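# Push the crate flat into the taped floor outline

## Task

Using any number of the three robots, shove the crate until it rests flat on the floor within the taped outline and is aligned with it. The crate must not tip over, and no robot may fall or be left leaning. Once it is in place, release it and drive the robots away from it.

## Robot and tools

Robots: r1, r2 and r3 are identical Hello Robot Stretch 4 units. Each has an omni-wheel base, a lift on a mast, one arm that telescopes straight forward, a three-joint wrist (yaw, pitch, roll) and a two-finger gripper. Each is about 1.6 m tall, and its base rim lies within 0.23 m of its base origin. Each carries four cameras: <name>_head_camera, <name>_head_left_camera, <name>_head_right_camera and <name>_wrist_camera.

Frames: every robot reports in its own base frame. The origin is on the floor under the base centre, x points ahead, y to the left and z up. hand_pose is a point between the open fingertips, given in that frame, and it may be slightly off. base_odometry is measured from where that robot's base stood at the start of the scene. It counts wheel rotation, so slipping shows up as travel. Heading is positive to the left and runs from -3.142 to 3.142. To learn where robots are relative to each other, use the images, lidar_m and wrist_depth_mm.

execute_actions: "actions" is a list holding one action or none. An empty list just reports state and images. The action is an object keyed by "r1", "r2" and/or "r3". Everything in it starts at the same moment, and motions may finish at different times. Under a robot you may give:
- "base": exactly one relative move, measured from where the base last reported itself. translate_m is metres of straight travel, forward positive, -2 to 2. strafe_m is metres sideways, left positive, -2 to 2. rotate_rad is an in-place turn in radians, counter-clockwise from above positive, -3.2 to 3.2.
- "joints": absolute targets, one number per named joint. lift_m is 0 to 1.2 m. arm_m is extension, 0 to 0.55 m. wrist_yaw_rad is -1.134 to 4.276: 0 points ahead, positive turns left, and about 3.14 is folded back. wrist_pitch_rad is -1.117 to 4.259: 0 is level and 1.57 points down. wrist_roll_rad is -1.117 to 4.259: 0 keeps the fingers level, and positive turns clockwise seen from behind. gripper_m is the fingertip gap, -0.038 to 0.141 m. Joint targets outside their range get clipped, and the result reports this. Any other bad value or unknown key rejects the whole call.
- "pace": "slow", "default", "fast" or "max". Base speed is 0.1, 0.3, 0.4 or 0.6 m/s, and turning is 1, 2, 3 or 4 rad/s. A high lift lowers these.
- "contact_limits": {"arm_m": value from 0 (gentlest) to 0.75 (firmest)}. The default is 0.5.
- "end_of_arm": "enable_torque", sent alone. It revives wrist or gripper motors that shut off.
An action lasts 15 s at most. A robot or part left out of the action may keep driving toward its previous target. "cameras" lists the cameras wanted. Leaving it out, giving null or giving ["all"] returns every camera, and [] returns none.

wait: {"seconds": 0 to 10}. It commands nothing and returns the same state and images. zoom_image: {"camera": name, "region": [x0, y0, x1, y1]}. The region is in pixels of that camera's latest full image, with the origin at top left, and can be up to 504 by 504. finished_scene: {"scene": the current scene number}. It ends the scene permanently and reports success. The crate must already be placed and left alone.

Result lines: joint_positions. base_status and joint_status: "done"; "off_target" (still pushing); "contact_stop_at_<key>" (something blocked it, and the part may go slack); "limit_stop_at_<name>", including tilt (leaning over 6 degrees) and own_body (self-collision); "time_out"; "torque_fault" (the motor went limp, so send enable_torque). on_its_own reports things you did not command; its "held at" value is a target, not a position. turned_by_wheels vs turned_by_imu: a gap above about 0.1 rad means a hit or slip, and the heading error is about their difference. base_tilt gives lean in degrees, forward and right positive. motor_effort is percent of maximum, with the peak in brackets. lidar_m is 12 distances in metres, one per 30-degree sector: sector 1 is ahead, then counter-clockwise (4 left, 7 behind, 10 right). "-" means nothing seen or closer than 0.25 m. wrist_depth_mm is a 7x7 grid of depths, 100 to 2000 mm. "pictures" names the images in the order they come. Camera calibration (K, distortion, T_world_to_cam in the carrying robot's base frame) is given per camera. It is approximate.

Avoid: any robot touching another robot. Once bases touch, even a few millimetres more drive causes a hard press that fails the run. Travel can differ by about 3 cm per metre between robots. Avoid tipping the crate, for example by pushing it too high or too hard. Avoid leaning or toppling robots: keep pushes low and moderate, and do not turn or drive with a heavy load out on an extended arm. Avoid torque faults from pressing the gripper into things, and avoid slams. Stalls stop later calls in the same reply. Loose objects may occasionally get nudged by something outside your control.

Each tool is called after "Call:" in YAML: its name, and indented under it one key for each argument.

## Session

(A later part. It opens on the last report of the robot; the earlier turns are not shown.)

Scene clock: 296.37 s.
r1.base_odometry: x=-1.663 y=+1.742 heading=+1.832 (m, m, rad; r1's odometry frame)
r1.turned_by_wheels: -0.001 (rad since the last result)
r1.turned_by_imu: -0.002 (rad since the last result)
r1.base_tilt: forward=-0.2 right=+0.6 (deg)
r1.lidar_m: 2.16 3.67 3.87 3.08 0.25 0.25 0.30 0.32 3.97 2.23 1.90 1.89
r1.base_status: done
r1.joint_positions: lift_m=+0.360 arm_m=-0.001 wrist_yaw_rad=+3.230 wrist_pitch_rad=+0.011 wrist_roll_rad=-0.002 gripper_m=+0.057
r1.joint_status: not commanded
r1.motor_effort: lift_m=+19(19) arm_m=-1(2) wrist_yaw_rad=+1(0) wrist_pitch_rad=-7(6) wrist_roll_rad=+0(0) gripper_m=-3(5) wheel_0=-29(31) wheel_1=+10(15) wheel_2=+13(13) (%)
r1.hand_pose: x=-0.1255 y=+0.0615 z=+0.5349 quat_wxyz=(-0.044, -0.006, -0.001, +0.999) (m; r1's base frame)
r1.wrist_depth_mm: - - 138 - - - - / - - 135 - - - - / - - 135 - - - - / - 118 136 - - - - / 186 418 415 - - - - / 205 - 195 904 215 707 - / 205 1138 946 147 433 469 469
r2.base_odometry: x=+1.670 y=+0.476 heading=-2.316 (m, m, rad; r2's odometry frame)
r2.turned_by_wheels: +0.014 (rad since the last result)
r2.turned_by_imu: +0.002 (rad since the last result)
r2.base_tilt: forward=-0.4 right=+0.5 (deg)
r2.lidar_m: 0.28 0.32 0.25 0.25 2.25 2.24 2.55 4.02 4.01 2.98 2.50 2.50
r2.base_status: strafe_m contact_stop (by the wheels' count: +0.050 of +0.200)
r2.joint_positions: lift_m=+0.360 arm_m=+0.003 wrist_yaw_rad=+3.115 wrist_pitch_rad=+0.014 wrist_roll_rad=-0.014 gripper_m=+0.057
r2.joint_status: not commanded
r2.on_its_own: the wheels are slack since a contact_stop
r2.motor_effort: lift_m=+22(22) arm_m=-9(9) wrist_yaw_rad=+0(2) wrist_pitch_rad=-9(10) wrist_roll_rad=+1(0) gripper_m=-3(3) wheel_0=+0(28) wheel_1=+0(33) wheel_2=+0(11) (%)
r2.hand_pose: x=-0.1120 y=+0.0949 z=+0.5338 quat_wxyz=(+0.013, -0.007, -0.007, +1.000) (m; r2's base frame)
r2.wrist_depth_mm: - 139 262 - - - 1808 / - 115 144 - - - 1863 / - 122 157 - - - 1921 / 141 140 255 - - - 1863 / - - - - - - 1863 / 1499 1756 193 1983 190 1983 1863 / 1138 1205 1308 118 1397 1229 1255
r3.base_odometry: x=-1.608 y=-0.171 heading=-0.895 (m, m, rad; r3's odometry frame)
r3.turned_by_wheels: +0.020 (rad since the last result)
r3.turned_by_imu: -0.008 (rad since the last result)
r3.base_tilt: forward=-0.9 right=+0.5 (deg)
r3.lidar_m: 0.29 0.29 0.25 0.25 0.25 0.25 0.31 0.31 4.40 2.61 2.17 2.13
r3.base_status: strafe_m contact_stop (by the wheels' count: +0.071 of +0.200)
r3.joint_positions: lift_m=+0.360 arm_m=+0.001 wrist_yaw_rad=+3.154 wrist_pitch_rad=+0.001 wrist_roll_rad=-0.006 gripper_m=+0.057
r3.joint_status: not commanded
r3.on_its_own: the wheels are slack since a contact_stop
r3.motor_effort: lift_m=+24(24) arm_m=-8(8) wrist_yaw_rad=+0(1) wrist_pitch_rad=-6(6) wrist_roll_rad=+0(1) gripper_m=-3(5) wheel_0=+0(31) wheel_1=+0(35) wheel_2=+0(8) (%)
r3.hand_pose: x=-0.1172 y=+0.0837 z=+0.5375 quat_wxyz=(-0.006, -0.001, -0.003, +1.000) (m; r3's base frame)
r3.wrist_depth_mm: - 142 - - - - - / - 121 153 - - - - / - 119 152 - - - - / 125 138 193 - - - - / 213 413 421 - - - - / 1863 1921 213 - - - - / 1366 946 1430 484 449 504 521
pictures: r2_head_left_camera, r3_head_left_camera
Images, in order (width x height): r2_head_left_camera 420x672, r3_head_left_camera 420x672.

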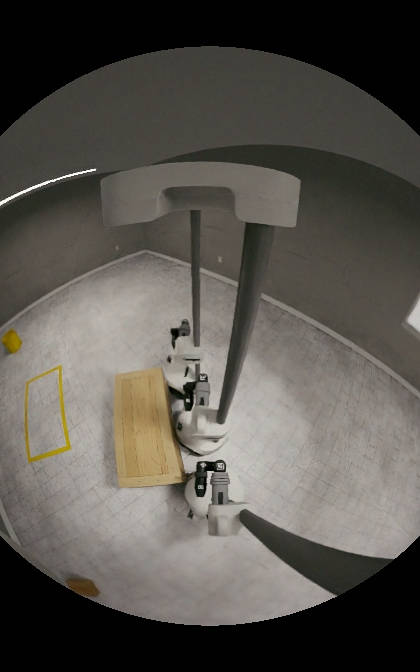

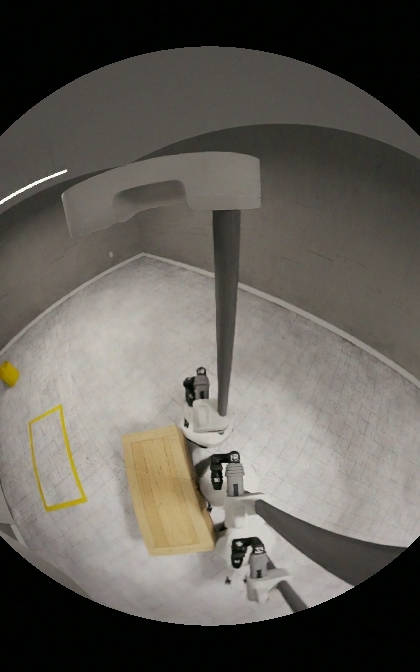

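Call:
execute_actions:
  actions:
    - {"r1":{"base":{"strafe_m":-0.05}},"r2":{"base":{"strafe_m":-0.033}},"r3":{"base":{"strafe_m":-0.04}}}
  cameras: []

Call:
execute_actions:
  actions:
    - {"r1":{"base":{"translate_m":-0.05}},"r2":{"base":{"rotate_rad":-0.09}},"r3":{"base":{"translate_m":-0.035}}}
  cameras: []

Call:
execute_actions:
  actions:
    - {"r1":{"base":{"strafe_m":0.12},"pace":"slow"},"r2":{"base":{"strafe_m":0.2},"pace":"slow"},"r3":{"base":{"strafe_m":0.2},"pace":"slow"}}
  cameras: ["r3_head_left_camera","r2_head_left_camera"]

Scene clock: 301.03 s.
r1.base_odometry: x=-1.614 y=+1.755 heading=+1.832 (m, m, rad; r1's odometry frame)
r1.turned_by_wheels: +0.000 (rad since the last result)
r1.turned_by_imu: -0.002 (rad since the last result)
r1.base_tilt: forward=-0.3 right=+0.5 (deg)
r1.lidar_m: 2.15 3.63 3.90 3.12 0.25 0.31 0.31 0.31 3.92 2.20 1.85 1.86
r1.base_status: done
r1.joint_positions: lift_m=+0.360 arm_m=-0.001 wrist_yaw_rad=+3.230 wrist_pitch_rad=+0.011 wrist_roll_rad=-0.002 gripper_m=+0.057
r1.joint_status: not commanded
r1.motor_effort: lift_m=+19(19) arm_m=-2(1) wrist_yaw_rad=+0(1) wrist_pitch_rad=-9(9) wrist_roll_rad=+0(0) gripper_m=-3(2) wheel_0=-2(25) wheel_1=+0(11) wheel_2=+1(10) (%)
r1.hand_pose: x=-0.1255 y=+0.0615 z=+0.5349 quat_wxyz=(-0.044, -0.006, -0.001, +0.999) (m; r1's base frame)
r1.wrist_depth_mm: - - 137 - - - - / - - 135 - - - - / - - 135 - - - - / - 118 136 - - - - / 186 424 418 - - - - / 204 - 195 1098 213 723 - / 204 1160 904 148 496 469 466
r2.base_odometry: x=+1.646 y=+0.498 heading=-2.316 (m, m, rad; r2's odometry frame)
r2.turned_by_wheels: +0.000 (rad since the last result)
r2.turned_by_imu: +0.000 (rad since the last result)
r2.base_tilt: forward=-0.2 right=+0.4 (deg)
r2.lidar_m: 0.28 0.28 0.25 0.28 2.29 2.26 2.55 4.00 3.99 2.99 2.47 2.46
r2.base_status: done
r2.joint_positions: lift_m=+0.360 arm_m=+0.003 wrist_yaw_rad=+3.115 wrist_pitch_rad=+0.014 wrist_roll_rad=-0.014 gripper_m=+0.057
r2.joint_status: not commanded
r2.motor_effort: lift_m=+22(22) arm_m=-9(9) wrist_yaw_rad=+0(0) wrist_pitch_rad=-11(9) wrist_roll_rad=+1(1) gripper_m=-3(4) wheel_0=+0(7) wheel_1=-2(11) wheel_2=+0(0) (%)
r2.hand_pose: x=-0.1120 y=+0.0949 z=+0.5338 quat_wxyz=(+0.013, -0.007, -0.007, +1.000) (m; r2's base frame)
r2.wrist_depth_mm: - 139 262 - - - 1983 / - 115 144 - - - 1921 / - 122 157 - - - 1863 / 141 140 253 - - - 1921 / - - - - - - 1921 / 1499 1808 193 1921 190 1921 1808 / 1118 1229 1336 118 1366 1229 1281
r3.base_odometry: x=-1.639 y=-0.196 heading=-0.895 (m, m, rad; r3's odometry frame)
r3.turned_by_wheels: +0.000 (rad since the last result)
r3.turned_by_imu: -0.001 (rad since the last result)
r3.base_tilt: forward=-1.0 right=+0.5 (deg)
r3.lidar_m: 0.26 0.30 0.27 0.25 0.25 0.27 0.30 0.31 4.35 2.57 2.12 2.12
r3.base_status: done
r3.joint_positions: lift_m=+0.360 arm_m=+0.001 wrist_yaw_rad=+3.154 wrist_pitch_rad=+0.001 wrist_roll_rad=-0.006 gripper_m=+0.057
r3.joint_status: not commanded
r3.motor_effort: lift_m=+24(24) arm_m=-8(8) wrist_yaw_rad=-1(0) wrist_pitch_rad=-6(6) wrist_roll_rad=-2(2) gripper_m=-4(2) wheel_0=+1(9) wheel_1=-1(10) wheel_2=+0(1) (%)
r3.hand_pose: x=-0.1172 y=+0.0837 z=+0.5375 quat_wxyz=(-0.006, -0.001, -0.003, +1.000) (m; r3's base frame)
r3.wrist_depth_mm: - 142 - - - - - / - 121 153 - - - - / - 119 152 - - - - / 125 139 193 - - - - / 214 413 418 - - - - / 1863 1756 213 - - - - / 1366 960 1397 530 452 512 521
pictures: none
No camera images: the call's "cameras" was empty. Leave "cameras" out to get every camera's image.

Scene clock: 302.20 s.
r1.base_odometry: x=-1.601 y=+1.706 heading=+1.831 (m, m, rad; r1's odometry frame)
r1.turned_by_wheels: +0.000 (rad since the last result)
r1.turned_by_imu: +0.000 (rad since the last result)
r1.base_tilt: forward=-0.2 right=+0.5 (deg)
r1.lidar_m: 2.18 3.68 3.94 0.25 0.25 0.28 0.29 0.28 4.00 2.24 1.90 1.90
r1.base_status: done
r1.joint_positions: lift_m=+0.360 arm_m=-0.001 wrist_yaw_rad=+3.230 wrist_pitch_rad=+0.011 wrist_roll_rad=-0.002 gripper_m=+0.057
r1.joint_status: not commanded
r1.motor_effort: lift_m=+19(19) arm_m=-1(2) wrist_yaw_rad=+0(0) wrist_pitch_rad=-8(10) wrist_roll_rad=+0(0) gripper_m=-1(1) wheel_0=-2(5) wheel_1=-1(7) wheel_2=+0(8) (%)
r1.hand_pose: x=-0.1255 y=+0.0615 z=+0.5349 quat_wxyz=(-0.044, -0.006, -0.001, +0.999) (m; r1's base frame)
r1.wrist_depth_mm: - - 137 - - - - / - - 135 - - - - / - - 135 - - - - / - 118 136 - - - - / 186 407 404 - - - - / 205 - 195 1098 213 723 - / 204 1160 866 147 466 462 469
r2.base_odometry: x=+1.646 y=+0.498 heading=-2.406 (m, m, rad; r2's odometry frame)
r2.turned_by_wheels: -0.090 (rad since the last result)
r2.turned_by_imu: -0.090 (rad since the last result)
r2.base_tilt: forward=-0.2 right=+0.4 (deg)
r2.lidar_m: 0.25 0.25 0.25 0.25 2.33 2.28 2.47 3.72 3.98 3.15 2.51 2.44
r2.base_status: done
r2.joint_positions: lift_m=+0.360 arm_m=+0.003 wrist_yaw_rad=+3.115 wrist_pitch_rad=+0.014 wrist_roll_rad=-0.014 gripper_m=+0.057
r2.joint_status: not commanded
r2.motor_effort: lift_m=+22(22) arm_m=-9(9) wrist_yaw_rad=+0(0) wrist_pitch_rad=-10(9) wrist_roll_rad=+1(1) gripper_m=-3(2) wheel_0=+1(5) wheel_1=+2(7) wheel_2=+2(7) (%)
r2.hand_pose: x=-0.1120 y=+0.0949 z=+0.5338 quat_wxyz=(+0.013, -0.007, -0.007, +1.000) (m; r2's base frame)
r2.wrist_depth_mm: - 139 260 - - - 1921 / - 116 144 - - - 1863 / - 122 157 - - - 1921 / 141 140 254 - - - 1863 / - - - - - - 1921 / 1464 1808 193 1921 190 1983 1808 / 1138 1205 1336 118 1397 1255 1281
r3.base_odometry: x=-1.661 y=-0.169 heading=-0.895 (m, m, rad; r3's odometry frame)
r3.turned_by_wheels: +0.000 (rad since the last result)
r3.turned_by_imu: -0.001 (rad since the last result)
r3.base_tilt: forward=-0.9 right=+0.6 (deg)
r3.lidar_m: 0.27 0.26 0.26 0.25 0.25 0.27 0.25 0.27 4.35 2.64 2.15 2.14
r3.base_status: done
r3.joint_positions: lift_m=+0.360 arm_m=+0.001 wrist_yaw_rad=+3.154 wrist_pitch_rad=+0.001 wrist_roll_rad=-0.006 gripper_m=+0.057
r3.joint_status: not commanded
r3.motor_effort: lift_m=+24(24) arm_m=-8(8) wrist_yaw_rad=-1(1) wrist_pitch_rad=-6(6) wrist_roll_rad=-1(1) gripper_m=-5(3) wheel_0=-2(8) wheel_1=-3(6) wheel_2=+0(8) (%)
r3.hand_pose: x=-0.1172 y=+0.0837 z=+0.5375 quat_wxyz=(-0.006, -0.001, -0.003, +1.000) (m; r3's base frame)
r3.wrist_depth_mm: - 142 - - - - - / - 121 153 - - - - / - 120 152 - - - - / 126 139 193 - - - - / 213 375 402 - - - - / 1863 1808 213 - - - - / 1397 668 1397 1336 449 508 525
pictures: none
No camera images: the call's "cameras" was empty. Leave "cameras" out to get every camera's image.

Scene clock: 304.53 s.
r1.base_odometry: x=-1.717 y=+1.676 heading=+1.831 (m, m, rad; r1's odometry frame)
r1.turned_by_wheels: -0.001 (rad since the last result)
r1.turned_by_imu: -0.002 (rad since the last result)
r1.base_tilt: forward=-0.3 right=+0.6 (deg)
r1.lidar_m: 2.26 3.81 3.85 0.26 0.25 0.25 0.28 0.29 4.18 2.32 1.99 1.97
r1.base_status: done
r1.joint_positions: lift_m=+0.360 arm_m=-0.001 wrist_yaw_rad=+3.230 wrist_pitch_rad=+0.011 wrist_roll_rad=-0.002 gripper_m=+0.057
r1.joint_status: not commanded
r1.motor_effort: lift_m=+19(19) arm_m=-2(2) wrist_yaw_rad=+0(0) wrist_pitch_rad=-9(8) wrist_roll_rad=+0(1) gripper_m=-4(6) wheel_0=-29(29) wheel_1=+10(10) wheel_2=+11(11) (%)
r1.hand_pose: x=-0.1255 y=+0.0615 z=+0.5349 quat_wxyz=(-0.044, -0.006, -0.001, +0.999) (m; r1's base frame)
r1.wrist_depth_mm: - - 137 - - - - / - - 135 - - - - / - - 135 - - - - / - 118 136 - - - - / 187 399 407 - - - - / 204 1808 195 854 213 723 - / 204 1182 891 147 430 466 469
r2.base_odometry: x=+1.703 y=+0.438 heading=-2.393 (m, m, rad; r2's odometry frame)
r2.turned_by_wheels: +0.012 (rad since the last result)
r2.turned_by_imu: +0.011 (rad since the last result)
r2.base_tilt: forward=-0.3 right=+0.3 (deg)
r2.lidar_m: 0.25 0.26 0.26 0.25 2.27 2.24 2.42 3.68 4.05 3.19 2.54 2.51
r2.base_status: strafe_m contact_stop (by the wheels' count: +0.083 of +0.200)
r2.joint_positions: lift_m=+0.360 arm_m=+0.003 wrist_yaw_rad=+3.115 wrist_pitch_rad=+0.014 wrist_roll_rad=-0.014 gripper_m=+0.057
r2.joint_status: not commanded
r2.on_its_own: the wheels are slack since a contact_stop
r2.motor_effort: lift_m=+22(22) arm_m=-9(9) wrist_yaw_rad=+1(1) wrist_pitch_rad=-10(8) wrist_roll_rad=+1(1) gripper_m=-3(4) wheel_0=+0(28) wheel_1=+0(33) wheel_2=+0(10) (%)
r2.hand_pose: x=-0.1120 y=+0.0949 z=+0.5338 quat_wxyz=(+0.013, -0.007, -0.007, +1.000) (m; r2's base frame)
r2.wrist_depth_mm: - 139 260 - - - 1863 / - 115 144 - - - 1921 / - 122 157 - - - 1921 / 141 140 254 - - - 1863 / - - - - - - 1863 / 1499 1863 193 1921 190 1983 1756 / 1138 1229 1308 118 1430 1255 1308
r3.base_odometry: x=-1.587 y=-0.107 heading=-0.882 (m, m, rad; r3's odometry frame)
r3.turned_by_wheels: +0.013 (rad since the last result)
r3.turned_by_imu: -0.011 (rad since the last result)
r3.base_tilt: forward=-0.9 right=+0.5 (deg)
r3.lidar_m: 0.27 0.26 0.26 0.25 0.25 0.25 0.26 0.25 4.42 2.67 2.21 2.20
r3.base_status: strafe_m contact_stop (by the wheels' count: +0.096 of +0.200)
r3.joint_positions: lift_m=+0.360 arm_m=+0.001 wrist_yaw_rad=+3.154 wrist_pitch_rad=+0.001 wrist_roll_rad=-0.006 gripper_m=+0.057
r3.joint_status: not commanded
r3.on_its_own: the wheels are slack since a contact_stop
r3.motor_effort: lift_m=+24(24) arm_m=-8(8) wrist_yaw_rad=-1(1) wrist_pitch_rad=-5(4) wrist_roll_rad=-1(1) gripper_m=-5(4) wheel_0=+0(34) wheel_1=+0(35) wheel_2=+0(11) (%)
r3.hand_pose: x=-0.1172 y=+0.0837 z=+0.5375 quat_wxyz=(-0.006, -0.001, -0.003, +1.000) (m; r3's base frame)
r3.wrist_depth_mm: - 142 - - - - - / - 121 153 - - - - / - 119 152 - - - - / 125 138 193 - - - - / 214 373 430 - - - - / 1863 676 213 - - - - / 1366 676 1397 484 449 508 525
pictures: r2_head_left_camera, r3_head_left_camera
Images, in order (width x height): r2_head_left_camera 420x672, r3_head_left_camera 420x672.

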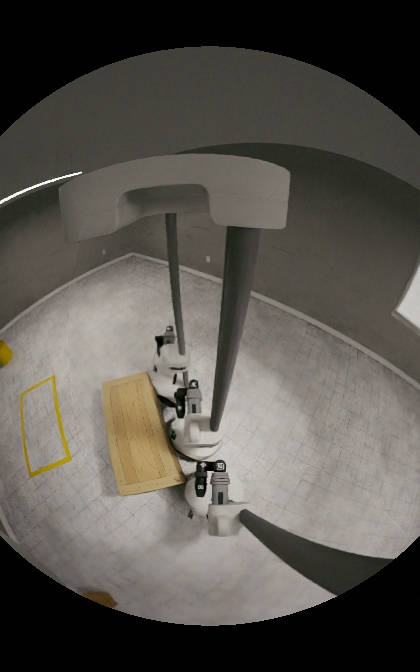

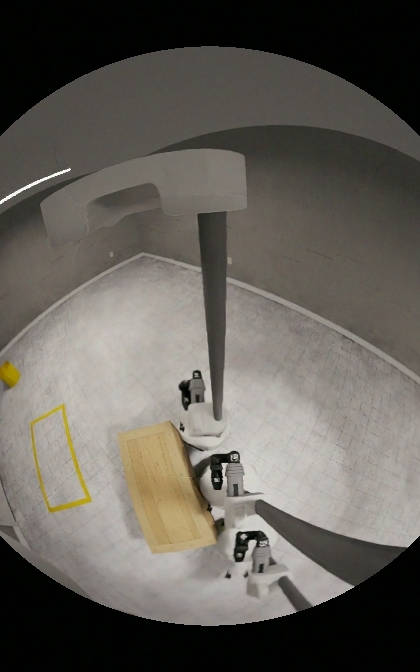

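Call:
execute_actions:
  actions:
    - {"r1":{"base":{"strafe_m":-0.036}},"r2":{"base":{"strafe_m":-0.034}},"r3":{"base":{"strafe_m":-0.03}}}
  cameras: []

Call:
execute_actions:
  actions:
    - {"r1":{"base":{"strafe_m":0.11}},"r2":{"base":{"strafe_m":0.11}},"r3":{"base":{"strafe_m":0.11}}}
  cameras: ["r2_head_left_camera"]

Scene clock: 308.27 s.
r1.base_odometry: x=-1.682 y=+1.685 heading=+1.831 (m, m, rad; r1's odometry frame)
r1.turned_by_wheels: +0.000 (rad since the last result)
r1.turned_by_imu: -0.001 (rad since the last result)
r1.base_tilt: forward=-0.1 right=+0.7 (deg)
r1.lidar_m: 2.23 3.79 3.88 0.25 0.25 0.28 0.29 0.31 4.11 2.31 1.95 1.95
r1.base_status: done
r1.joint_positions: lift_m=+0.360 arm_m=-0.001 wrist_yaw_rad=+3.230 wrist_pitch_rad=+0.011 wrist_roll_rad=-0.002 gripper_m=+0.057
r1.joint_status: not commanded
r1.motor_effort: lift_m=+19(19) arm_m=-1(2) wrist_yaw_rad=+0(0) wrist_pitch_rad=-8(8) wrist_roll_rad=+0(0) gripper_m=-5(1) wheel_0=+0(27) wheel_1=+1(10) wheel_2=+1(10) (%)
r1.hand_pose: x=-0.1255 y=+0.0615 z=+0.5349 quat_wxyz=(-0.044, -0.006, -0.001, +0.999) (m; r1's base frame)
r1.wrist_depth_mm: - - 137 - - - - / - - 135 - - - - / - - 135 - - - - / - 118 136 - - - - / 186 394 399 - - - - / 204 1756 195 891 215 741 - / 205 1182 878 147 459 466 469
r2.base_odometry: x=+1.680 y=+0.463 heading=-2.393 (m, m, rad; r2's odometry frame)
r2.turned_by_wheels: +0.000 (rad since the last result)
r2.turned_by_imu: +0.000 (rad since the last result)
r2.base_tilt: forward=-0.2 right=+0.3 (deg)
r2.lidar_m: 0.26 0.25 0.25 0.25 2.26 2.24 2.42 3.74 4.01 3.19 2.51 2.49
r2.base_status: done
r2.joint_positions: lift_m=+0.360 arm_m=+0.003 wrist_yaw_rad=+3.115 wrist_pitch_rad=+0.014 wrist_roll_rad=-0.014 gripper_m=+0.057
r2.joint_status: not commanded
r2.motor_effort: lift_m=+22(22) arm_m=-9(9) wrist_yaw_rad=+0(1) wrist_pitch_rad=-6(11) wrist_roll_rad=+2(1) gripper_m=-4(2) wheel_0=+2(7) wheel_1=-2(10) wheel_2=+0(0) (%)
r2.hand_pose: x=-0.1120 y=+0.0949 z=+0.5338 quat_wxyz=(+0.013, -0.007, -0.007, +1.000) (m; r2's base frame)
r2.wrist_depth_mm: - 139 260 - - - 1921 / - 116 144 - - - 1921 / - 122 157 - - - 1863 / 141 140 255 - - - 1808 / - - - - - - 1921 / 1499 1756 193 1921 190 1983 1808 / 1118 1229 1366 118 1366 1255 1308
r3.base_odometry: x=-1.610 y=-0.126 heading=-0.882 (m, m, rad; r3's odometry frame)
r3.turned_by_wheels: +0.000 (rad since the last result)
r3.turned_by_imu: -0.001 (rad since the last result)
r3.base_tilt: forward=-1.0 right=+0.5 (deg)
r3.lidar_m: 0.25 0.26 0.26 0.25 0.25 0.27 0.28 0.28 4.37 2.65 2.19 2.18
r3.base_status: done
r3.joint_positions: lift_m=+0.360 arm_m=+0.001 wrist_yaw_rad=+3.154 wrist_pitch_rad=+0.001 wrist_roll_rad=-0.006 gripper_m=+0.057
r3.joint_status: not commanded
r3.motor_effort: lift_m=+24(24) arm_m=-8(8) wrist_yaw_rad=-1(0) wrist_pitch_rad=-5(5) wrist_roll_rad=-1(2) gripper_m=-5(3) wheel_0=+0(8) wheel_1=-2(9) wheel_2=+0(1) (%)
r3.hand_pose: x=-0.1172 y=+0.0837 z=+0.5375 quat_wxyz=(-0.006, -0.001, -0.003, +1.000) (m; r3's base frame)
r3.wrist_depth_mm: - 142 - - - - - / - 121 153 - - - - / - 120 152 - - - - / 126 139 193 - - - - / 214 375 439 - - - - / 1863 691 213 - - - - / 1366 676 1430 488 449 508 525
pictures: none
No camera images: the call's "cameras" was empty. Leave "cameras" out to get every camera's image.

Scene clock: 310.10 s.
r1.base_odometry: x=-1.788 y=+1.657 heading=+1.831 (m, m, rad; r1's odometry frame)
r1.turned_by_wheels: +0.000 (rad since the last result)
r1.turned_by_imu: -0.001 (rad since the last result)
r1.base_tilt: forward=-0.2 right=+0.5 (deg)
r1.lidar_m: 2.34 3.79 3.80 0.27 0.25 0.25 0.28 0.28 4.29 2.40 2.03 2.02
r1.base_status: done
r1.joint_positions: lift_m=+0.360 arm_m=-0.001 wrist_yaw_rad=+3.230 wrist_pitch_rad=+0.011 wrist_roll_rad=-0.002 gripper_m=+0.057
r1.joint_status: not commanded
r1.motor_effort: lift_m=+19(19) arm_m=-2(2) wrist_yaw_rad=+0(1) wrist_pitch_rad=-11(8) wrist_roll_rad=+0(0) gripper_m=+0(3) wheel_0=-3(18) wheel_1=-1(17) wheel_2=+3(5) (%)
r1.hand_pose: x=-0.1255 y=+0.0615 z=+0.5349 quat_wxyz=(-0.044, -0.006, -0.001, +0.999) (m; r1's base frame)
r1.wrist_depth_mm: - - 137 - - - - / - - 135 - - - - / - - 135 - - - - / - 118 136 - - - - / 186 387 413 - - - - / 204 1708 194 798 213 723 - / 204 1160 878 147 430 466 462
r2.base_odometry: x=+1.755 y=+0.385 heading=-2.390 (m, m, rad; r2's odometry frame)
r2.turned_by_wheels: +0.003 (rad since the last result)
r2.turned_by_imu: +0.000 (rad since the last result)
r2.base_tilt: forward=-0.3 right=+0.3 (deg)
r2.lidar_m: 0.25 0.25 0.25 0.25 2.20 2.18 2.38 3.60 4.11 3.27 2.58 2.54
r2.base_status: done
r2.joint_positions: lift_m=+0.360 arm_m=+0.003 wrist_yaw_rad=+3.116 wrist_pitch_rad=+0.014 wrist_roll_rad=-0.014 gripper_m=+0.057
r2.joint_status: not commanded
r2.on_its_own: the wheels are slack since a contact_stop
r2.motor_effort: lift_m=+22(22) arm_m=-8(9) wrist_yaw_rad=-1(2) wrist_pitch_rad=-10(10) wrist_roll_rad=+0(2) gripper_m=-3(3) wheel_0=+0(31) wheel_1=+0(34) wheel_2=+0(11) (%)
r2.hand_pose: x=-0.1120 y=+0.0949 z=+0.5338 quat_wxyz=(+0.013, -0.007, -0.007, +1.000) (m; r2's base frame)
r2.wrist_depth_mm: - 139 260 - - - 1808 / - 115 144 - - - 1756 / - 122 157 - - - 1808 / 141 140 254 - - - 1863 / - - - - - - 1808 / 1499 1808 193 1863 190 1863 1756 / 1118 1205 1336 118 1397 1229 1308
r3.base_odometry: x=-1.526 y=-0.058 heading=-0.882 (m, m, rad; r3's odometry frame)
r3.turned_by_wheels: +0.000 (rad since the last result)
r3.turned_by_imu: -0.007 (rad since the last result)
r3.base_tilt: forward=-1.0 right=+0.6 (deg)
r3.lidar_m: 0.26 0.26 0.25 0.25 0.25 0.25 0.27 0.26 4.46 2.75 2.27 2.24
r3.base_status: done
r3.joint_positions: lift_m=+0.360 arm_m=+0.001 wrist_yaw_rad=+3.154 wrist_pitch_rad=+0.001 wrist_roll_rad=-0.006 gripper_m=+0.057
r3.joint_status: not commanded
r3.motor_effort: lift_m=+24(24) arm_m=-8(8) wrist_yaw_rad=+0(2) wrist_pitch_rad=-6(5) wrist_roll_rad=-1(2) gripper_m=-2(4) wheel_0=-29(27) wheel_1=+15(27) wheel_2=+10(11) (%)
r3.hand_pose: x=-0.1173 y=+0.0837 z=+0.5375 quat_wxyz=(-0.006, -0.001, -0.003, +1.000) (m; r3's base frame)
r3.wrist_depth_mm: - 142 - - - - - / - 121 153 - - - - / - 120 152 - - - - / 125 138 194 - - - - / 215 373 452 - - - - / 1863 1708 213 - - - 1983 / 1397 1229 1397 480 452 508 525
pictures: r2_head_left_camera
Images, in order (width x height): r2_head_left_camera 420x672.

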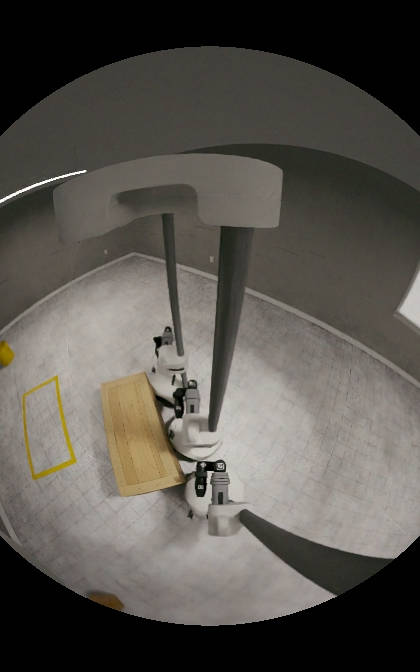

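Call:
execute_actions:
  actions:
    - {"r1":{"base":{"strafe_m":-0.06}},"r2":{"base":{"strafe_m":-0.062}},"r3":{"base":{"strafe_m":-0.06}}}
  cameras: []

Call:
execute_actions:
  actions:
    - {"r1":{"base":{"strafe_m":0.19}},"r2":{"base":{"strafe_m":0.19}},"r3":{"base":{"strafe_m":0.19}}}
  cameras: ["r2_head_left_camera"]

Scene clock: 313.50 s.
r1.base_odometry: x=-1.730 y=+1.673 heading=+1.831 (m, m, rad; r1's odometry frame)
r1.turned_by_wheels: +0.000 (rad since the last result)
r1.turned_by_imu: -0.001 (rad since the last result)
r1.base_tilt: forward=-0.2 right=+0.6 (deg)
r1.lidar_m: 2.27 3.85 3.85 0.25 0.25 0.30 0.28 0.30 4.20 2.35 1.99 1.98
r1.base_status: done
r1.joint_positions: lift_m=+0.360 arm_m=-0.001 wrist_yaw_rad=+3.230 wrist_pitch_rad=+0.011 wrist_roll_rad=-0.002 gripper_m=+0.057
r1.joint_status: not commanded
r1.motor_effort: lift_m=+19(19) arm_m=-2(1) wrist_yaw_rad=+0(0) wrist_pitch_rad=-9(6) wrist_roll_rad=+0(0) gripper_m=+2(7) wheel_0=-1(6) wheel_1=+0(7) wheel_2=+1(2) (%)
r1.hand_pose: x=-0.1255 y=+0.0615 z=+0.5349 quat_wxyz=(-0.044, -0.006, -0.001, +0.999) (m; r1's base frame)
r1.wrist_depth_mm: - - 137 - - - - / - - 136 - - - - / - - 135 - - - - / - 118 136 - - - - / 186 394 410 - - - - / 204 1618 195 917 214 723 - / 205 1160 891 148 462 466 469
r2.base_odometry: x=+1.712 y=+0.430 heading=-2.390 (m, m, rad; r2's odometry frame)
r2.turned_by_wheels: +0.000 (rad since the last result)
r2.turned_by_imu: +0.000 (rad since the last result)
r2.base_tilt: forward=-0.5 right=+0.3 (deg)
r2.lidar_m: 0.25 0.26 0.26 0.28 2.25 2.21 2.40 3.70 4.01 3.22 2.54 2.52
r2.base_status: done
r2.joint_positions: lift_m=+0.360 arm_m=+0.003 wrist_yaw_rad=+3.116 wrist_pitch_rad=+0.014 wrist_roll_rad=-0.014 gripper_m=+0.057
r2.joint_status: not commanded
r2.motor_effort: lift_m=+22(22) arm_m=-8(8) wrist_yaw_rad=+0(0) wrist_pitch_rad=-9(10) wrist_roll_rad=+0(0) gripper_m=-2(3) wheel_0=+1(6) wheel_1=-2(11) wheel_2=+0(1) (%)
r2.hand_pose: x=-0.1120 y=+0.0949 z=+0.5338 quat_wxyz=(+0.013, -0.007, -0.007, +1.000) (m; r2's base frame)
r2.wrist_depth_mm: - 139 262 - - - 1863 / - 116 144 - - - 1921 / - 122 157 - - - 1863 / 141 140 254 - - - 1863 / - - - - - - 1863 / 1499 1808 193 1921 191 1921 1808 / 1118 1229 1366 118 1397 1205 1308
r3.base_odometry: x=-1.572 y=-0.096 heading=-0.882 (m, m, rad; r3's odometry frame)
r3.turned_by_wheels: +0.000 (rad since the last result)
r3.turned_by_imu: -0.001 (rad since the last result)
r3.base_tilt: forward=-0.9 right=+0.5 (deg)
r3.lidar_m: 0.27 0.26 0.32 0.25 0.25 0.26 0.26 0.26 4.43 2.71 2.24 2.20
r3.base_status: done
r3.joint_positions: lift_m=+0.360 arm_m=+0.001 wrist_yaw_rad=+3.154 wrist_pitch_rad=+0.001 wrist_roll_rad=-0.006 gripper_m=+0.057
r3.joint_status: not commanded
r3.motor_effort: lift_m=+24(24) arm_m=-8(8) wrist_yaw_rad=+0(0) wrist_pitch_rad=-6(6) wrist_roll_rad=-1(2) gripper_m=-2(4) wheel_0=-1(27) wheel_1=-1(15) wheel_2=+0(9) (%)
r3.hand_pose: x=-0.1173 y=+0.0837 z=+0.5375 quat_wxyz=(-0.006, -0.001, -0.003, +1.000) (m; r3's base frame)
r3.wrist_depth_mm: - 142 - - - - - / - 121 153 - - - - / - 119 152 - - - - / 125 139 193 - - - - / 214 373 466 - - - - / 1863 1708 213 - - - - / 1366 1229 1397 1366 449 512 525
pictures: none
No camera images: the call's "cameras" was empty. Leave "cameras" out to get every camera's image.

Scene clock: 315.73 s.
r1.base_odometry: x=-1.913 y=+1.624 heading=+1.831 (m, m, rad; r1's odometry frame)
r1.turned_by_wheels: +0.000 (rad since the last result)
r1.turned_by_imu: -0.001 (rad since the last result)
r1.base_tilt: forward=-0.2 right=+0.7 (deg)
r1.lidar_m: 2.41 3.71 3.70 0.26 0.25 0.25 0.32 0.28 0.44 2.47 2.11 2.09
r1.base_status: done
r1.joint_positions: lift_m=+0.360 arm_m=-0.001 wrist_yaw_rad=+3.230 wrist_pitch_rad=+0.011 wrist_roll_rad=-0.002 gripper_m=+0.057
r1.joint_status: not commanded
r1.motor_effort: lift_m=+19(19) arm_m=-2(2) wrist_yaw_rad=+0(0) wrist_pitch_rad=-5(9) wrist_roll_rad=+0(0) gripper_m=-2(3) wheel_0=-2(20) wheel_1=+6(17) wheel_2=+3(7) (%)
r1.hand_pose: x=-0.1255 y=+0.0615 z=+0.5349 quat_wxyz=(-0.044, -0.006, -0.001, +0.999) (m; r1's base frame)
r1.wrist_depth_mm: - - 137 - - - - / - - 135 - - - - / - - 135 - - - - / - 118 136 - - - - / 186 370 473 - - - - / 205 1708 195 768 214 715 - / 204 831 891 147 433 466 473
r2.base_odometry: x=+1.839 y=+0.296 heading=-2.387 (m, m, rad; r2's odometry frame)
r2.turned_by_wheels: +0.003 (rad since the last result)
r2.turned_by_imu: -0.031 (rad since the last result)
r2.base_tilt: forward=-0.4 right=+0.4 (deg)
r2.lidar_m: 0.26 0.25 0.25 0.25 2.20 2.11 2.31 3.34 4.17 3.43 2.66 2.60
r2.base_status: strafe_m contact_stop (by the wheels' count: +0.185 of +0.190)
r2.joint_positions: lift_m=+0.360 arm_m=+0.003 wrist_yaw_rad=+3.115 wrist_pitch_rad=+0.014 wrist_roll_rad=-0.014 gripper_m=+0.057
r2.joint_status: not commanded
r2.on_its_own: the wheels are slack since a contact_stop
r2.motor_effort: lift_m=+21(22) arm_m=-8(8) wrist_yaw_rad=-1(2) wrist_pitch_rad=-10(9) wrist_roll_rad=+1(1) gripper_m=-1(2) wheel_0=+0(25) wheel_1=+0(30) wheel_2=+0(8) (%)
r2.hand_pose: x=-0.1121 y=+0.0949 z=+0.5338 quat_wxyz=(+0.013, -0.007, -0.007, +1.000) (m; r2's base frame)
r2.wrist_depth_mm: - 139 260 - - - 1808 / - 116 144 - - - 1756 / - 122 157 - - - 1756 / 141 140 253 - - - 1756 / - - - - - - 1808 / 1464 1863 193 1921 190 1863 1756 / 1138 1229 1336 118 1366 1255 1308
r3.base_odometry: x=-1.427 y=+0.023 heading=-0.880 (m, m, rad; r3's odometry frame)
r3.turned_by_wheels: +0.002 (rad since the last result)
r3.turned_by_imu: -0.027 (rad since the last result)
r3.base_tilt: forward=-0.9 right=+0.5 (deg)
r3.lidar_m: 0.28 0.26 0.28 0.25 0.25 0.25 0.28 0.26 4.54 2.90 2.32 2.32
r3.base_status: done
r3.joint_positions: lift_m=+0.360 arm_m=+0.001 wrist_yaw_rad=+3.154 wrist_pitch_rad=+0.001 wrist_roll_rad=-0.006 gripper_m=+0.057
r3.joint_status: not commanded
r3.on_its_own: the wheels are slack since a contact_stop
r3.motor_effort: lift_m=+23(24) arm_m=-7(8) wrist_yaw_rad=+1(2) wrist_pitch_rad=-5(6) wrist_roll_rad=-1(1) gripper_m=-4(2) wheel_0=+0(34) wheel_1=+0(33) wheel_2=+0(12) (%)
r3.hand_pose: x=-0.1174 y=+0.0837 z=+0.5376 quat_wxyz=(-0.006, -0.001, -0.003, +1.000) (m; r3's base frame)
r3.wrist_depth_mm: - 142 - - - - - / - 121 153 - - - - / - 119 152 - - - - / 125 138 193 - - - - / 214 362 661 - - - 1983 / 1863 661 214 - 1983 - - / 1336 615 1397 484 452 512 1060
pictures: r2_head_left_camera
Images, in order (width x height): r2_head_left_camera 420x672.

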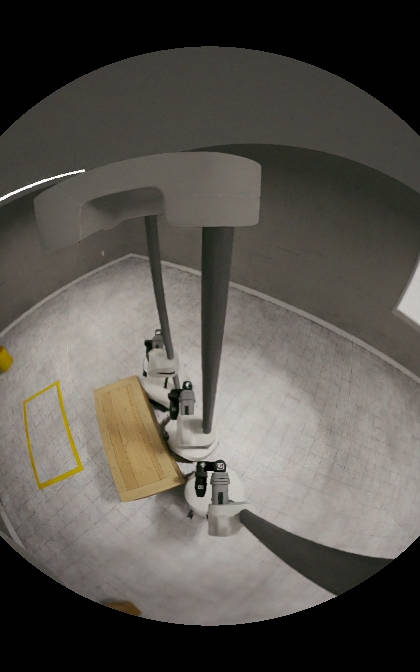

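Call:
execute_actions:
  actions:
    - {"r1":{"base":{"translate_m":0.9},"pace":"fast"},"r2":{"base":{"strafe_m":-0.07}},"r3":{"base":{"strafe_m":-0.08}}}
  cameras: []

Call:
execute_actions:
  actions:
    - {"r1":{"base":{"rotate_rad":2.5},"pace":"fast"},"r2":{"base":{"rotate_rad":0.1}},"r3":{"base":{"rotate_rad":0.1}}}
  cameras: []

Call:
execute_actions:
  actions:
    - {"r2":{"base":{"strafe_m":0.2}},"r3":{"base":{"strafe_m":0.17}}}
  cameras: ["r2_head_left_camera","r1_head_camera"]

Scene clock: 323.30 s.
r1.base_odometry: x=-2.145 y=+2.494 heading=+1.831 (m, m, rad; r1's odometry frame)
r1.turned_by_wheels: +0.000 (rad since the last result)
r1.turned_by_imu: -0.004 (rad since the last result)
r1.base_tilt: forward=-0.3 right=+0.6 (deg)
r1.lidar_m: 1.69 2.83 3.09 2.82 3.25 0.97 0.93 1.22 3.10 1.73 1.47 1.47
r1.base_status: done
r1.joint_positions: lift_m=+0.360 arm_m=-0.001 wrist_yaw_rad=+3.230 wrist_pitch_rad=+0.011 wrist_roll_rad=-0.002 gripper_m=+0.057
r1.joint_status: not commanded
r1.motor_effort: lift_m=+19(19) arm_m=-1(1) wrist_yaw_rad=+0(0) wrist_pitch_rad=-7(6) wrist_roll_rad=+0(0) gripper_m=-5(5) wheel_0=-1(6) wheel_1=-1(9) wheel_2=+1(11) (%)
r1.hand_pose: x=-0.1255 y=+0.0615 z=+0.5349 quat_wxyz=(-0.044, -0.006, -0.001, +0.999) (m; r1's base frame)
r1.wrist_depth_mm: - - 137 - - - - / - - 135 - - - - / - - 135 - - - - / - 118 136 - - - - / 185 - - - 1576 - - / 204 - 195 1366 214 1078 - / 205 1255 1281 148 1025 1078 1366
r2.base_odometry: x=+1.791 y=+0.347 heading=-2.387 (m, m, rad; r2's odometry frame)
r2.turned_by_wheels: +0.000 (rad since the last result)
r2.turned_by_imu: +0.000 (rad since the last result)
r2.base_tilt: forward=-0.3 right=+0.4 (deg)
r2.lidar_m: 0.25 0.25 0.26 0.28 2.22 2.19 2.32 3.42 4.09 3.39 2.61 2.54
r2.base_status: done
r2.joint_positions: lift_m=+0.360 arm_m=+0.003 wrist_yaw_rad=+3.115 wrist_pitch_rad=+0.014 wrist_roll_rad=-0.014 gripper_m=+0.057
r2.joint_status: not commanded
r2.motor_effort: lift_m=+21(21) arm_m=-8(8) wrist_yaw_rad=+1(0) wrist_pitch_rad=-10(9) wrist_roll_rad=+2(0) gripper_m=-2(4) wheel_0=+1(9) wheel_1=-1(7) wheel_2=+0(0) (%)
r2.hand_pose: x=-0.1121 y=+0.0949 z=+0.5338 quat_wxyz=(+0.013, -0.007, -0.007, +1.000) (m; r2's base frame)
r2.wrist_depth_mm: - 139 260 - - - 1808 / - 115 144 - - - 1808 / - 122 157 - - - 1921 / 141 141 253 - - - 1863 / - - - - - - 1808 / 1464 1808 193 1863 190 1921 1756 / 1098 1229 1336 118 1397 1229 1336
r3.base_odometry: x=-1.489 y=-0.028 heading=-0.880 (m, m, rad; r3's odometry frame)
r3.turned_by_wheels: +0.000 (rad since the last result)
r3.turned_by_imu: -0.002 (rad since the last result)
r3.base_tilt: forward=-1.0 right=+0.5 (deg)
r3.lidar_m: 1.15 1.12 0.36 0.27 0.25 0.27 0.27 0.27 4.49 2.85 2.30 2.28
r3.base_status: done
r3.joint_positions: lift_m=+0.360 arm_m=+0.001 wrist_yaw_rad=+3.154 wrist_pitch_rad=+0.001 wrist_roll_rad=-0.006 gripper_m=+0.057
r3.joint_status: not commanded
r3.motor_effort: lift_m=+23(23) arm_m=-7(7) wrist_yaw_rad=-2(0) wrist_pitch_rad=-5(6) wrist_roll_rad=+0(2) gripper_m=-6(4) wheel_0=+0(7) wheel_1=+1(9) wheel_2=-1(1) (%)
r3.hand_pose: x=-0.1174 y=+0.0837 z=+0.5376 quat_wxyz=(-0.006, -0.001, -0.003, +1.000) (m; r3's base frame)
r3.wrist_depth_mm: - 142 - - - - - / - 121 153 - - - - / - 119 152 - - - - / 126 138 193 - - - - / 213 364 512 - - - - / 1863 691 213 - 1863 - 1983 / 1336 931 1430 1397 452 508 530
pictures: none
No camera images: the call's "cameras" was empty. Leave "cameras" out to get every camera's image.

Scene clock: 325.40 s.
r1.base_odometry: x=-2.145 y=+2.494 heading=-1.952 (m, m, rad; r1's odometry frame)
r1.turned_by_wheels: +2.500 (rad since the last result)
r1.turned_by_imu: +2.472 (rad since the last result)
r1.base_tilt: forward=-0.2 right=+0.6 (deg)
r1.lidar_m: 1.07 0.92 1.16 4.19 1.91 1.50 1.47 1.59 2.32 3.08 2.87 2.81
r1.base_status: done
r1.joint_positions: lift_m=+0.360 arm_m=-0.001 wrist_yaw_rad=+3.230 wrist_pitch_rad=+0.011 wrist_roll_rad=-0.002 gripper_m=+0.057
r1.joint_status: not commanded
r1.motor_effort: lift_m=+19(19) arm_m=-2(1) wrist_yaw_rad=+0(0) wrist_pitch_rad=-8(9) wrist_roll_rad=+0(0) gripper_m=-2(3) wheel_0=+0(9) wheel_1=+1(6) wheel_2=+0(10) (%)
r1.hand_pose: x=-0.1255 y=+0.0615 z=+0.5349 quat_wxyz=(-0.044, -0.006, -0.001, +0.999) (m; r1's base frame)
r1.wrist_depth_mm: - - 137 1618 1537 1464 1430 / - - 135 1576 1576 1464 1430 / - - 135 1576 1499 1464 1430 / - 118 136 1618 1499 1464 1397 / 186 1661 1618 1537 1464 1464 1397 / 205 1708 195 1576 214 1430 1430 / 205 1255 1336 147 1255 1366 1366
r2.base_odometry: x=+1.791 y=+0.346 heading=-2.288 (m, m, rad; r2's odometry frame)
r2.turned_by_wheels: +0.099 (rad since the last result)
r2.turned_by_imu: +0.100 (rad since the last result)
r2.base_tilt: forward=-0.4 right=+0.2 (deg)
r2.lidar_m: 0.25 0.26 0.26 0.32 2.20 2.17 2.45 3.94 4.12 3.08 2.57 2.56
r2.base_status: done
r2.joint_positions: lift_m=+0.360 arm_m=+0.003 wrist_yaw_rad=+3.115 wrist_pitch_rad=+0.014 wrist_roll_rad=-0.014 gripper_m=+0.057
r2.joint_status: not commanded
r2.motor_effort: lift_m=+21(21) arm_m=-8(8) wrist_yaw_rad=+1(1) wrist_pitch_rad=-7(9) wrist_roll_rad=+2(1) gripper_m=-4(2) wheel_0=-2(6) wheel_1=-5(10) wheel_2=-2(6) (%)
r2.hand_pose: x=-0.1121 y=+0.0949 z=+0.5338 quat_wxyz=(+0.013, -0.007, -0.007, +1.000) (m; r2's base frame)
r2.wrist_depth_mm: - 139 260 - - - 1808 / - 115 144 - - - 1756 / - 122 157 - - - 1863 / 141 140 253 - - - 1808 / - - - - - - 1808 / 1499 1808 193 1921 190 1921 1756 / 1118 1205 1336 118 1397 1255 1308
r3.base_odometry: x=-1.489 y=-0.028 heading=-0.780 (m, m, rad; r3's odometry frame)
r3.turned_by_wheels: +0.100 (rad since the last result)
r3.turned_by_imu: +0.099 (rad since the last result)
r3.base_tilt: forward=-0.9 right=+0.5 (deg)
r3.lidar_m: 1.11 1.19 0.34 0.25 0.25 0.29 0.27 0.25 4.50 2.64 2.27 2.23
r3.base_status: done
r3.joint_positions: lift_m=+0.360 arm_m=+0.001 wrist_yaw_rad=+3.154 wrist_pitch_rad=+0.001 wrist_roll_rad=-0.006 gripper_m=+0.057
r3.joint_status: not commanded
r3.motor_effort: lift_m=+23(23) arm_m=-7(7) wrist_yaw_rad=-2(2) wrist_pitch_rad=-5(7) wrist_roll_rad=-2(1) gripper_m=-3(3) wheel_0=-1(5) wheel_1=-2(7) wheel_2=-1(6) (%)
r3.hand_pose: x=-0.1174 y=+0.0837 z=+0.5376 quat_wxyz=(-0.006, -0.001, -0.003, +1.000) (m; r3's base frame)
r3.wrist_depth_mm: - 142 - - - - - / - 121 153 - - - - / - 119 152 - - - - / 125 138 194 - - - - / 214 382 392 - - - - / 1863 1708 213 - - - 1983 / 1366 668 1430 1499 452 508 521
pictures: none
No camera images: the call's "cameras" was empty. Leave "cameras" out to get every camera's image.

Scene clock: 327.20 s.
r1.base_odometry: x=-2.145 y=+2.494 heading=-1.952 (m, m, rad; r1's odometry frame)
r1.turned_by_wheels: +0.000 (rad since the last result)
r1.turned_by_imu: -0.001 (rad since the last result)
r1.base_tilt: forward=-0.3 right=+0.6 (deg)
r1.lidar_m: 1.05 0.93 1.16 4.19 1.91 1.49 1.48 1.59 2.37 3.08 2.86 2.81
r1.base_status: not commanded
r1.joint_positions: lift_m=+0.360 arm_m=-0.001 wrist_yaw_rad=+3.230 wrist_pitch_rad=+0.011 wrist_roll_rad=-0.002 gripper_m=+0.057
r1.joint_status: not commanded
r1.motor_effort: lift_m=+19(19) arm_m=-2(2) wrist_yaw_rad=+0(0) wrist_pitch_rad=-9(9) wrist_roll_rad=+1(0) gripper_m=-4(2) wheel_0=+1(0) wheel_1=+0(0) wheel_2=+0(0) (%)
r1.hand_pose: x=-0.1255 y=+0.0615 z=+0.5349 quat_wxyz=(-0.044, -0.006, -0.001, +0.999) (m; r1's base frame)
r1.wrist_depth_mm: - - 137 1618 1499 1464 1430 / - - 136 1576 1537 1464 1430 / - - 135 1537 1537 1464 1430 / - 118 136 1576 1537 1464 1397 / 186 1708 1661 1618 1537 1499 1430 / 204 1708 195 1537 213 1464 1397 / 205 1255 1366 148 1255 1336 1336
r2.base_odometry: x=+1.921 y=+0.240 heading=-2.286 (m, m, rad; r2's odometry frame)
r2.turned_by_wheels: +0.002 (rad since the last result)
r2.turned_by_imu: +0.022 (rad since the last result)
r2.base_tilt: forward=-0.3 right=+0.3 (deg)
r2.lidar_m: 0.25 0.28 0.25 0.26 2.10 2.07 2.37 3.90 4.22 3.16 2.67 2.66
r2.base_status: strafe_m contact_stop (by the wheels' count: +0.168 of +0.200)
r2.joint_positions: lift_m=+0.360 arm_m=+0.003 wrist_yaw_rad=+3.115 wrist_pitch_rad=+0.014 wrist_roll_rad=-0.014 gripper_m=+0.057
r2.joint_status: not commanded
r2.on_its_own: the wheels are slack since a contact_stop
r2.motor_effort: lift_m=+20(21) arm_m=-8(8) wrist_yaw_rad=+0(4) wrist_pitch_rad=-9(9) wrist_roll_rad=+1(1) gripper_m=-3(3) wheel_0=+0(24) wheel_1=+0(34) wheel_2=+0(16) (%)
r2.hand_pose: x=-0.1121 y=+0.0949 z=+0.5339 quat_wxyz=(+0.013, -0.007, -0.007, +1.000) (m; r2's base frame)
r2.wrist_depth_mm: - 139 262 - - - 1708 / - 115 144 - - - 1756 / - 122 157 - - - 1756 / 141 140 254 - - - 1756 / - - - - - - 1756 / 1499 1863 193 1921 192 1921 1708 / 1098 1205 1336 118 1397 1229 1308
r3.base_odometry: x=-1.380 y=+0.081 heading=-0.772 (m, m, rad; r3's odometry frame)
r3.turned_by_wheels: +0.008 (rad since the last result)
r3.turned_by_imu: +0.018 (rad since the last result)
r3.base_tilt: forward=-1.0 right=+0.5 (deg)
r3.lidar_m: 1.15 0.43 0.25 0.25 0.25 0.25 0.28 0.28 4.60 2.73 2.38 2.35
r3.base_status: strafe_m contact_stop (by the wheels' count: +0.154 of +0.170)
r3.joint_positions: lift_m=+0.360 arm_m=+0.001 wrist_yaw_rad=+3.154 wrist_pitch_rad=+0.001 wrist_roll_rad=-0.006 gripper_m=+0.057
r3.joint_status: not commanded
r3.on_its_own: the wheels are slack since a contact_stop
r3.motor_effort: lift_m=+22(23) arm_m=-7(7) wrist_yaw_rad=-1(1) wrist_pitch_rad=-5(6) wrist_roll_rad=-1(1) gripper_m=-4(4) wheel_0=+0(31) wheel_1=+0(36) wheel_2=+0(14) (%)
r3.hand_pose: x=-0.1174 y=+0.0837 z=+0.5377 quat_wxyz=(-0.006, -0.001, -0.003, +1.000) (m; r3's base frame)
r3.wrist_depth_mm: - 142 - - - - - / - 121 153 - - - - / - 119 153 - - - - / 126 138 194 - - - - / 214 384 389 - - - - / 1863 1983 213 - - - 1983 / 1397 668 1397 488 452 508 517
pictures: r1_head_camera, r2_head_left_camera
Images, in order (width x height): r1_head_camera 420x560, r2_head_left_camera 420x672.

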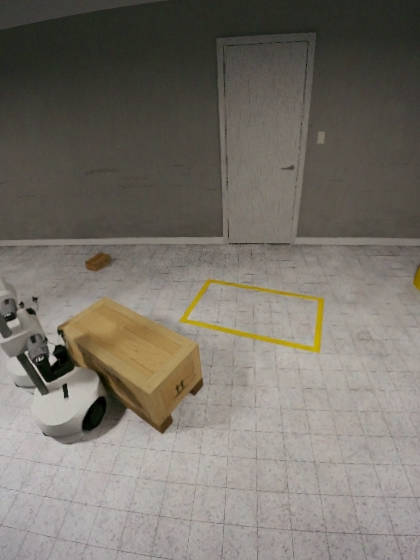

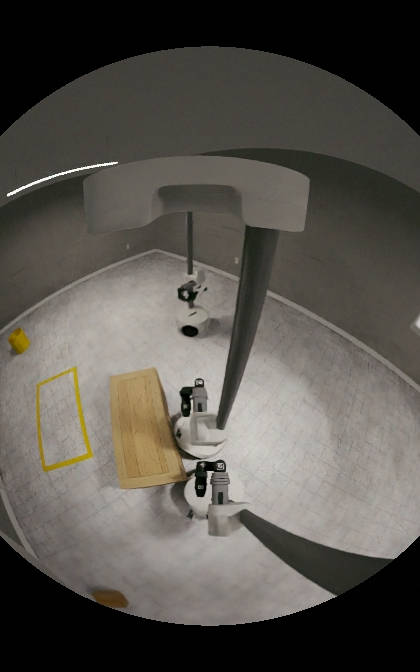

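Call:
execute_actions:
  actions:
    - {"r2":{"base":{"strafe_m":-0.07}},"r3":{"base":{"strafe_m":-0.08}}}
  cameras: []

Call:
execute_actions:
  actions:
    - {"r2":{"base":{"strafe_m":0.18}},"r3":{"base":{"strafe_m":0.15}}}
  cameras: ["r2_head_left_camera"]

Scene clock: 330.00 s.
r1.base_odometry: x=-2.145 y=+2.494 heading=-1.952 (m, m, rad; r1's odometry frame)
r1.turned_by_wheels: +0.000 (rad since the last result)
r1.turned_by_imu: -0.001 (rad since the last result)
r1.base_tilt: forward=-0.3 right=+0.6 (deg)
r1.lidar_m: 1.03 0.93 1.16 4.20 1.92 1.50 1.47 1.61 2.36 3.08 2.83 2.82
r1.base_status: not commanded
r1.joint_positions: lift_m=+0.360 arm_m=-0.001 wrist_yaw_rad=+3.230 wrist_pitch_rad=+0.011 wrist_roll_rad=-0.002 gripper_m=+0.057
r1.joint_status: not commanded
r1.motor_effort: lift_m=+19(19) arm_m=-2(1) wrist_yaw_rad=+0(0) wrist_pitch_rad=-7(9) wrist_roll_rad=+0(0) gripper_m=-6(4) wheel_0=+0(0) wheel_1=+0(1) wheel_2=+0(0) (%)
r1.hand_pose: x=-0.1255 y=+0.0615 z=+0.5349 quat_wxyz=(-0.044, -0.006, -0.001, +0.999) (m; r1's base frame)
r1.wrist_depth_mm: - - 137 1618 1576 1537 1430 / - - 136 1576 1537 1464 1366 / - - 135 1618 1464 1464 1397 / - 118 136 1576 1499 1464 1430 / 186 1661 1576 1576 1499 1464 1397 / 205 1618 195 1576 214 1464 1397 / 204 1255 1366 147 1255 1366 1366
r2.base_odometry: x=+1.868 y=+0.285 heading=-2.286 (m, m, rad; r2's odometry frame)
r2.turned_by_wheels: +0.000 (rad since the last result)
r2.turned_by_imu: +0.000 (rad since the last result)
r2.base_tilt: forward=-0.4 right=+0.3 (deg)
r2.lidar_m: 0.26 0.28 0.26 0.30 2.14 2.12 2.42 4.06 4.16 3.09 2.61 2.60
r2.base_status: done
r2.joint_positions: lift_m=+0.360 arm_m=+0.003 wrist_yaw_rad=+3.115 wrist_pitch_rad=+0.014 wrist_roll_rad=-0.014 gripper_m=+0.057
r2.joint_status: not commanded
r2.motor_effort: lift_m=+20(20) arm_m=-8(8) wrist_yaw_rad=+0(1) wrist_pitch_rad=-10(9) wrist_roll_rad=+3(2) gripper_m=-1(3) wheel_0=+1(11) wheel_1=+0(10) wheel_2=+0(4) (%)
r2.hand_pose: x=-0.1121 y=+0.0949 z=+0.5339 quat_wxyz=(+0.013, -0.007, -0.007, +1.000) (m; r2's base frame)
r2.wrist_depth_mm: - 139 262 - - - 1756 / - 116 144 - - - 1756 / - 122 157 - - - 1863 / 141 140 253 - - - 1756 / - - - - - - 1756 / 1499 1808 194 1921 191 1921 1756 / 1118 1205 1336 118 1397 1229 1308
r3.base_odometry: x=-1.436 y=+0.024 heading=-0.772 (m, m, rad; r3's odometry frame)
r3.turned_by_wheels: +0.000 (rad since the last result)
r3.turned_by_imu: -0.001 (rad since the last result)
r3.base_tilt: forward=-0.9 right=+0.5 (deg)
r3.lidar_m: 1.14 0.60 0.30 0.26 0.25 0.29 0.25 0.29 4.55 2.68 2.31 2.29
r3.base_status: done
r3.joint_positions: lift_m=+0.360 arm_m=+0.001 wrist_yaw_rad=+3.154 wrist_pitch_rad=+0.001 wrist_roll_rad=-0.006 gripper_m=+0.057
r3.joint_status: not commanded
r3.motor_effort: lift_m=+23(22) arm_m=-7(7) wrist_yaw_rad=+1(2) wrist_pitch_rad=-5(6) wrist_roll_rad=-2(1) gripper_m=-2(4) wheel_0=+2(11) wheel_1=-1(9) wheel_2=+0(1) (%)
r3.hand_pose: x=-0.1174 y=+0.0837 z=+0.5377 quat_wxyz=(-0.006, -0.001, -0.003, +1.000) (m; r3's base frame)
r3.wrist_depth_mm: - 142 - - - - - / - 121 153 - - - - / - 119 152 - - - - / 125 138 194 - - - - / 214 389 387 - - - - / 1863 1921 213 - - - 1983 / 1366 647 1464 1499 455 508 521
pictures: none
No camera images: the call's "cameras" was empty. Leave "cameras" out to get every camera's image.

Scene clock: 331.73 s.
r1.base_odometry: x=-2.145 y=+2.494 heading=-1.952 (m, m, rad; r1's odometry frame)
r1.turned_by_wheels: +0.000 (rad since the last result)
r1.turned_by_imu: -0.001 (rad since the last result)
r1.base_tilt: forward=-0.3 right=+0.6 (deg)
r1.lidar_m: 1.03 0.93 1.17 4.19 1.91 1.51 1.47 1.58 2.33 3.09 2.85 2.81
r1.base_status: not commanded
r1.joint_positions: lift_m=+0.360 arm_m=-0.001 wrist_yaw_rad=+3.230 wrist_pitch_rad=+0.011 wrist_roll_rad=-0.002 gripper_m=+0.057
r1.joint_status: not commanded
r1.motor_effort: lift_m=+19(19) arm_m=-1(2) wrist_yaw_rad=+0(0) wrist_pitch_rad=-8(7) wrist_roll_rad=+0(0) gripper_m=-2(3) wheel_0=+0(0) wheel_1=+1(1) wheel_2=+0(0) (%)
r1.hand_pose: x=-0.1255 y=+0.0615 z=+0.5349 quat_wxyz=(-0.044, -0.006, -0.001, +0.999) (m; r1's base frame)
r1.wrist_depth_mm: - - 137 1576 1537 1464 1464 / - - 135 1618 1537 1430 1430 / - - 135 1576 1499 1430 1366 / - 118 136 1576 1499 1464 1464 / 186 1661 1618 1618 1537 1464 1397 / 204 1708 195 1537 213 1464 1397 / 204 1255 1308 148 1281 1336 1336
r2.base_odometry: x=+1.990 y=+0.187 heading=-2.273 (m, m, rad; r2's odometry frame)
r2.turned_by_wheels: +0.013 (rad since the last result)
r2.turned_by_imu: +0.027 (rad since the last result)
r2.base_tilt: forward=-0.2 right=+0.4 (deg)
r2.lidar_m: 0.25 0.29 0.25 0.27 2.03 2.04 2.35 4.01 4.24 3.16 2.70 0.40
r2.base_status: strafe_m contact_stop (by the wheels' count: +0.156 of +0.180)
r2.joint_positions: lift_m=+0.360 arm_m=+0.003 wrist_yaw_rad=+3.115 wrist_pitch_rad=+0.014 wrist_roll_rad=-0.014 gripper_m=+0.057
r2.joint_status: not commanded
r2.on_its_own: the wheels are slack since a contact_stop
r2.motor_effort: lift_m=+20(20) arm_m=-8(8) wrist_yaw_rad=+1(4) wrist_pitch_rad=-8(9) wrist_roll_rad=+2(2) gripper_m=-4(5) wheel_0=+0(26) wheel_1=+0(32) wheel_2=+0(18) (%)
r2.hand_pose: x=-0.1122 y=+0.0949 z=+0.5339 quat_wxyz=(+0.013, -0.007, -0.007, +1.000) (m; r2's base frame)
r2.wrist_depth_mm: - 140 260 - - 1983 1708 / - 116 144 - - 1983 1708 / - 122 157 - - 1921 1756 / 141 140 254 - - 1921 1756 / - - - - - 1983 1708 / 1499 1863 193 1921 192 1863 1661 / 1118 1229 1336 118 1397 1255 1336
r3.base_odometry: x=-1.345 y=+0.121 heading=-0.756 (m, m, rad; r3's odometry frame)
r3.turned_by_wheels: +0.016 (rad since the last result)
r3.turned_by_imu: +0.014 (rad since the last result)
r3.base_tilt: forward=-0.9 right=+0.5 (deg)
r3.lidar_m: 1.13 0.37 0.25 0.25 0.25 0.27 0.26 0.31 4.62 2.76 2.40 2.39
r3.base_status: strafe_m contact_stop (by the wheels' count: +0.133 of +0.150)
r3.joint_positions: lift_m=+0.360 arm_m=+0.001 wrist_yaw_rad=+3.154 wrist_pitch_rad=+0.001 wrist_roll_rad=-0.006 gripper_m=+0.057
r3.joint_status: not commanded
r3.on_its_own: the wheels are slack since a contact_stop
r3.motor_effort: lift_m=+22(22) arm_m=-7(7) wrist_yaw_rad=+0(0) wrist_pitch_rad=-5(5) wrist_roll_rad=-1(1) gripper_m=-4(4) wheel_0=+0(32) wheel_1=+0(35) wheel_2=+0(10) (%)
r3.hand_pose: x=-0.1174 y=+0.0837 z=+0.5377 quat_wxyz=(-0.006, -0.001, -0.003, +1.000) (m; r3's base frame)
r3.wrist_depth_mm: - 142 - - - - - / - 121 153 - - - - / - 119 152 - - - - / 125 138 193 - - - 1921 / 214 394 387 - - - - / 1863 - 213 - - - 1983 / 1366 931 1336 1366 449 508 521
pictures: r2_head_left_camera
Images, in order (width x height): r2_head_left_camera 420x672.

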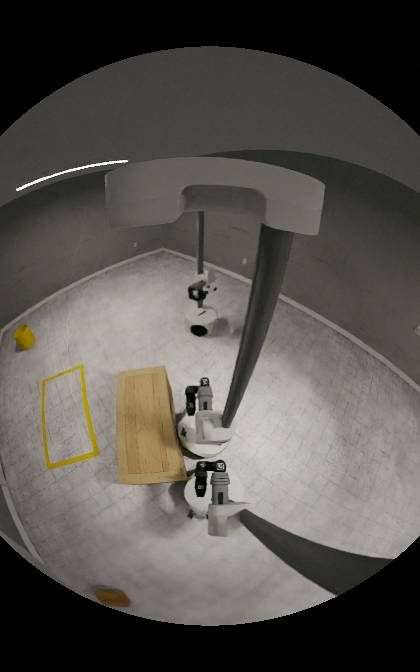

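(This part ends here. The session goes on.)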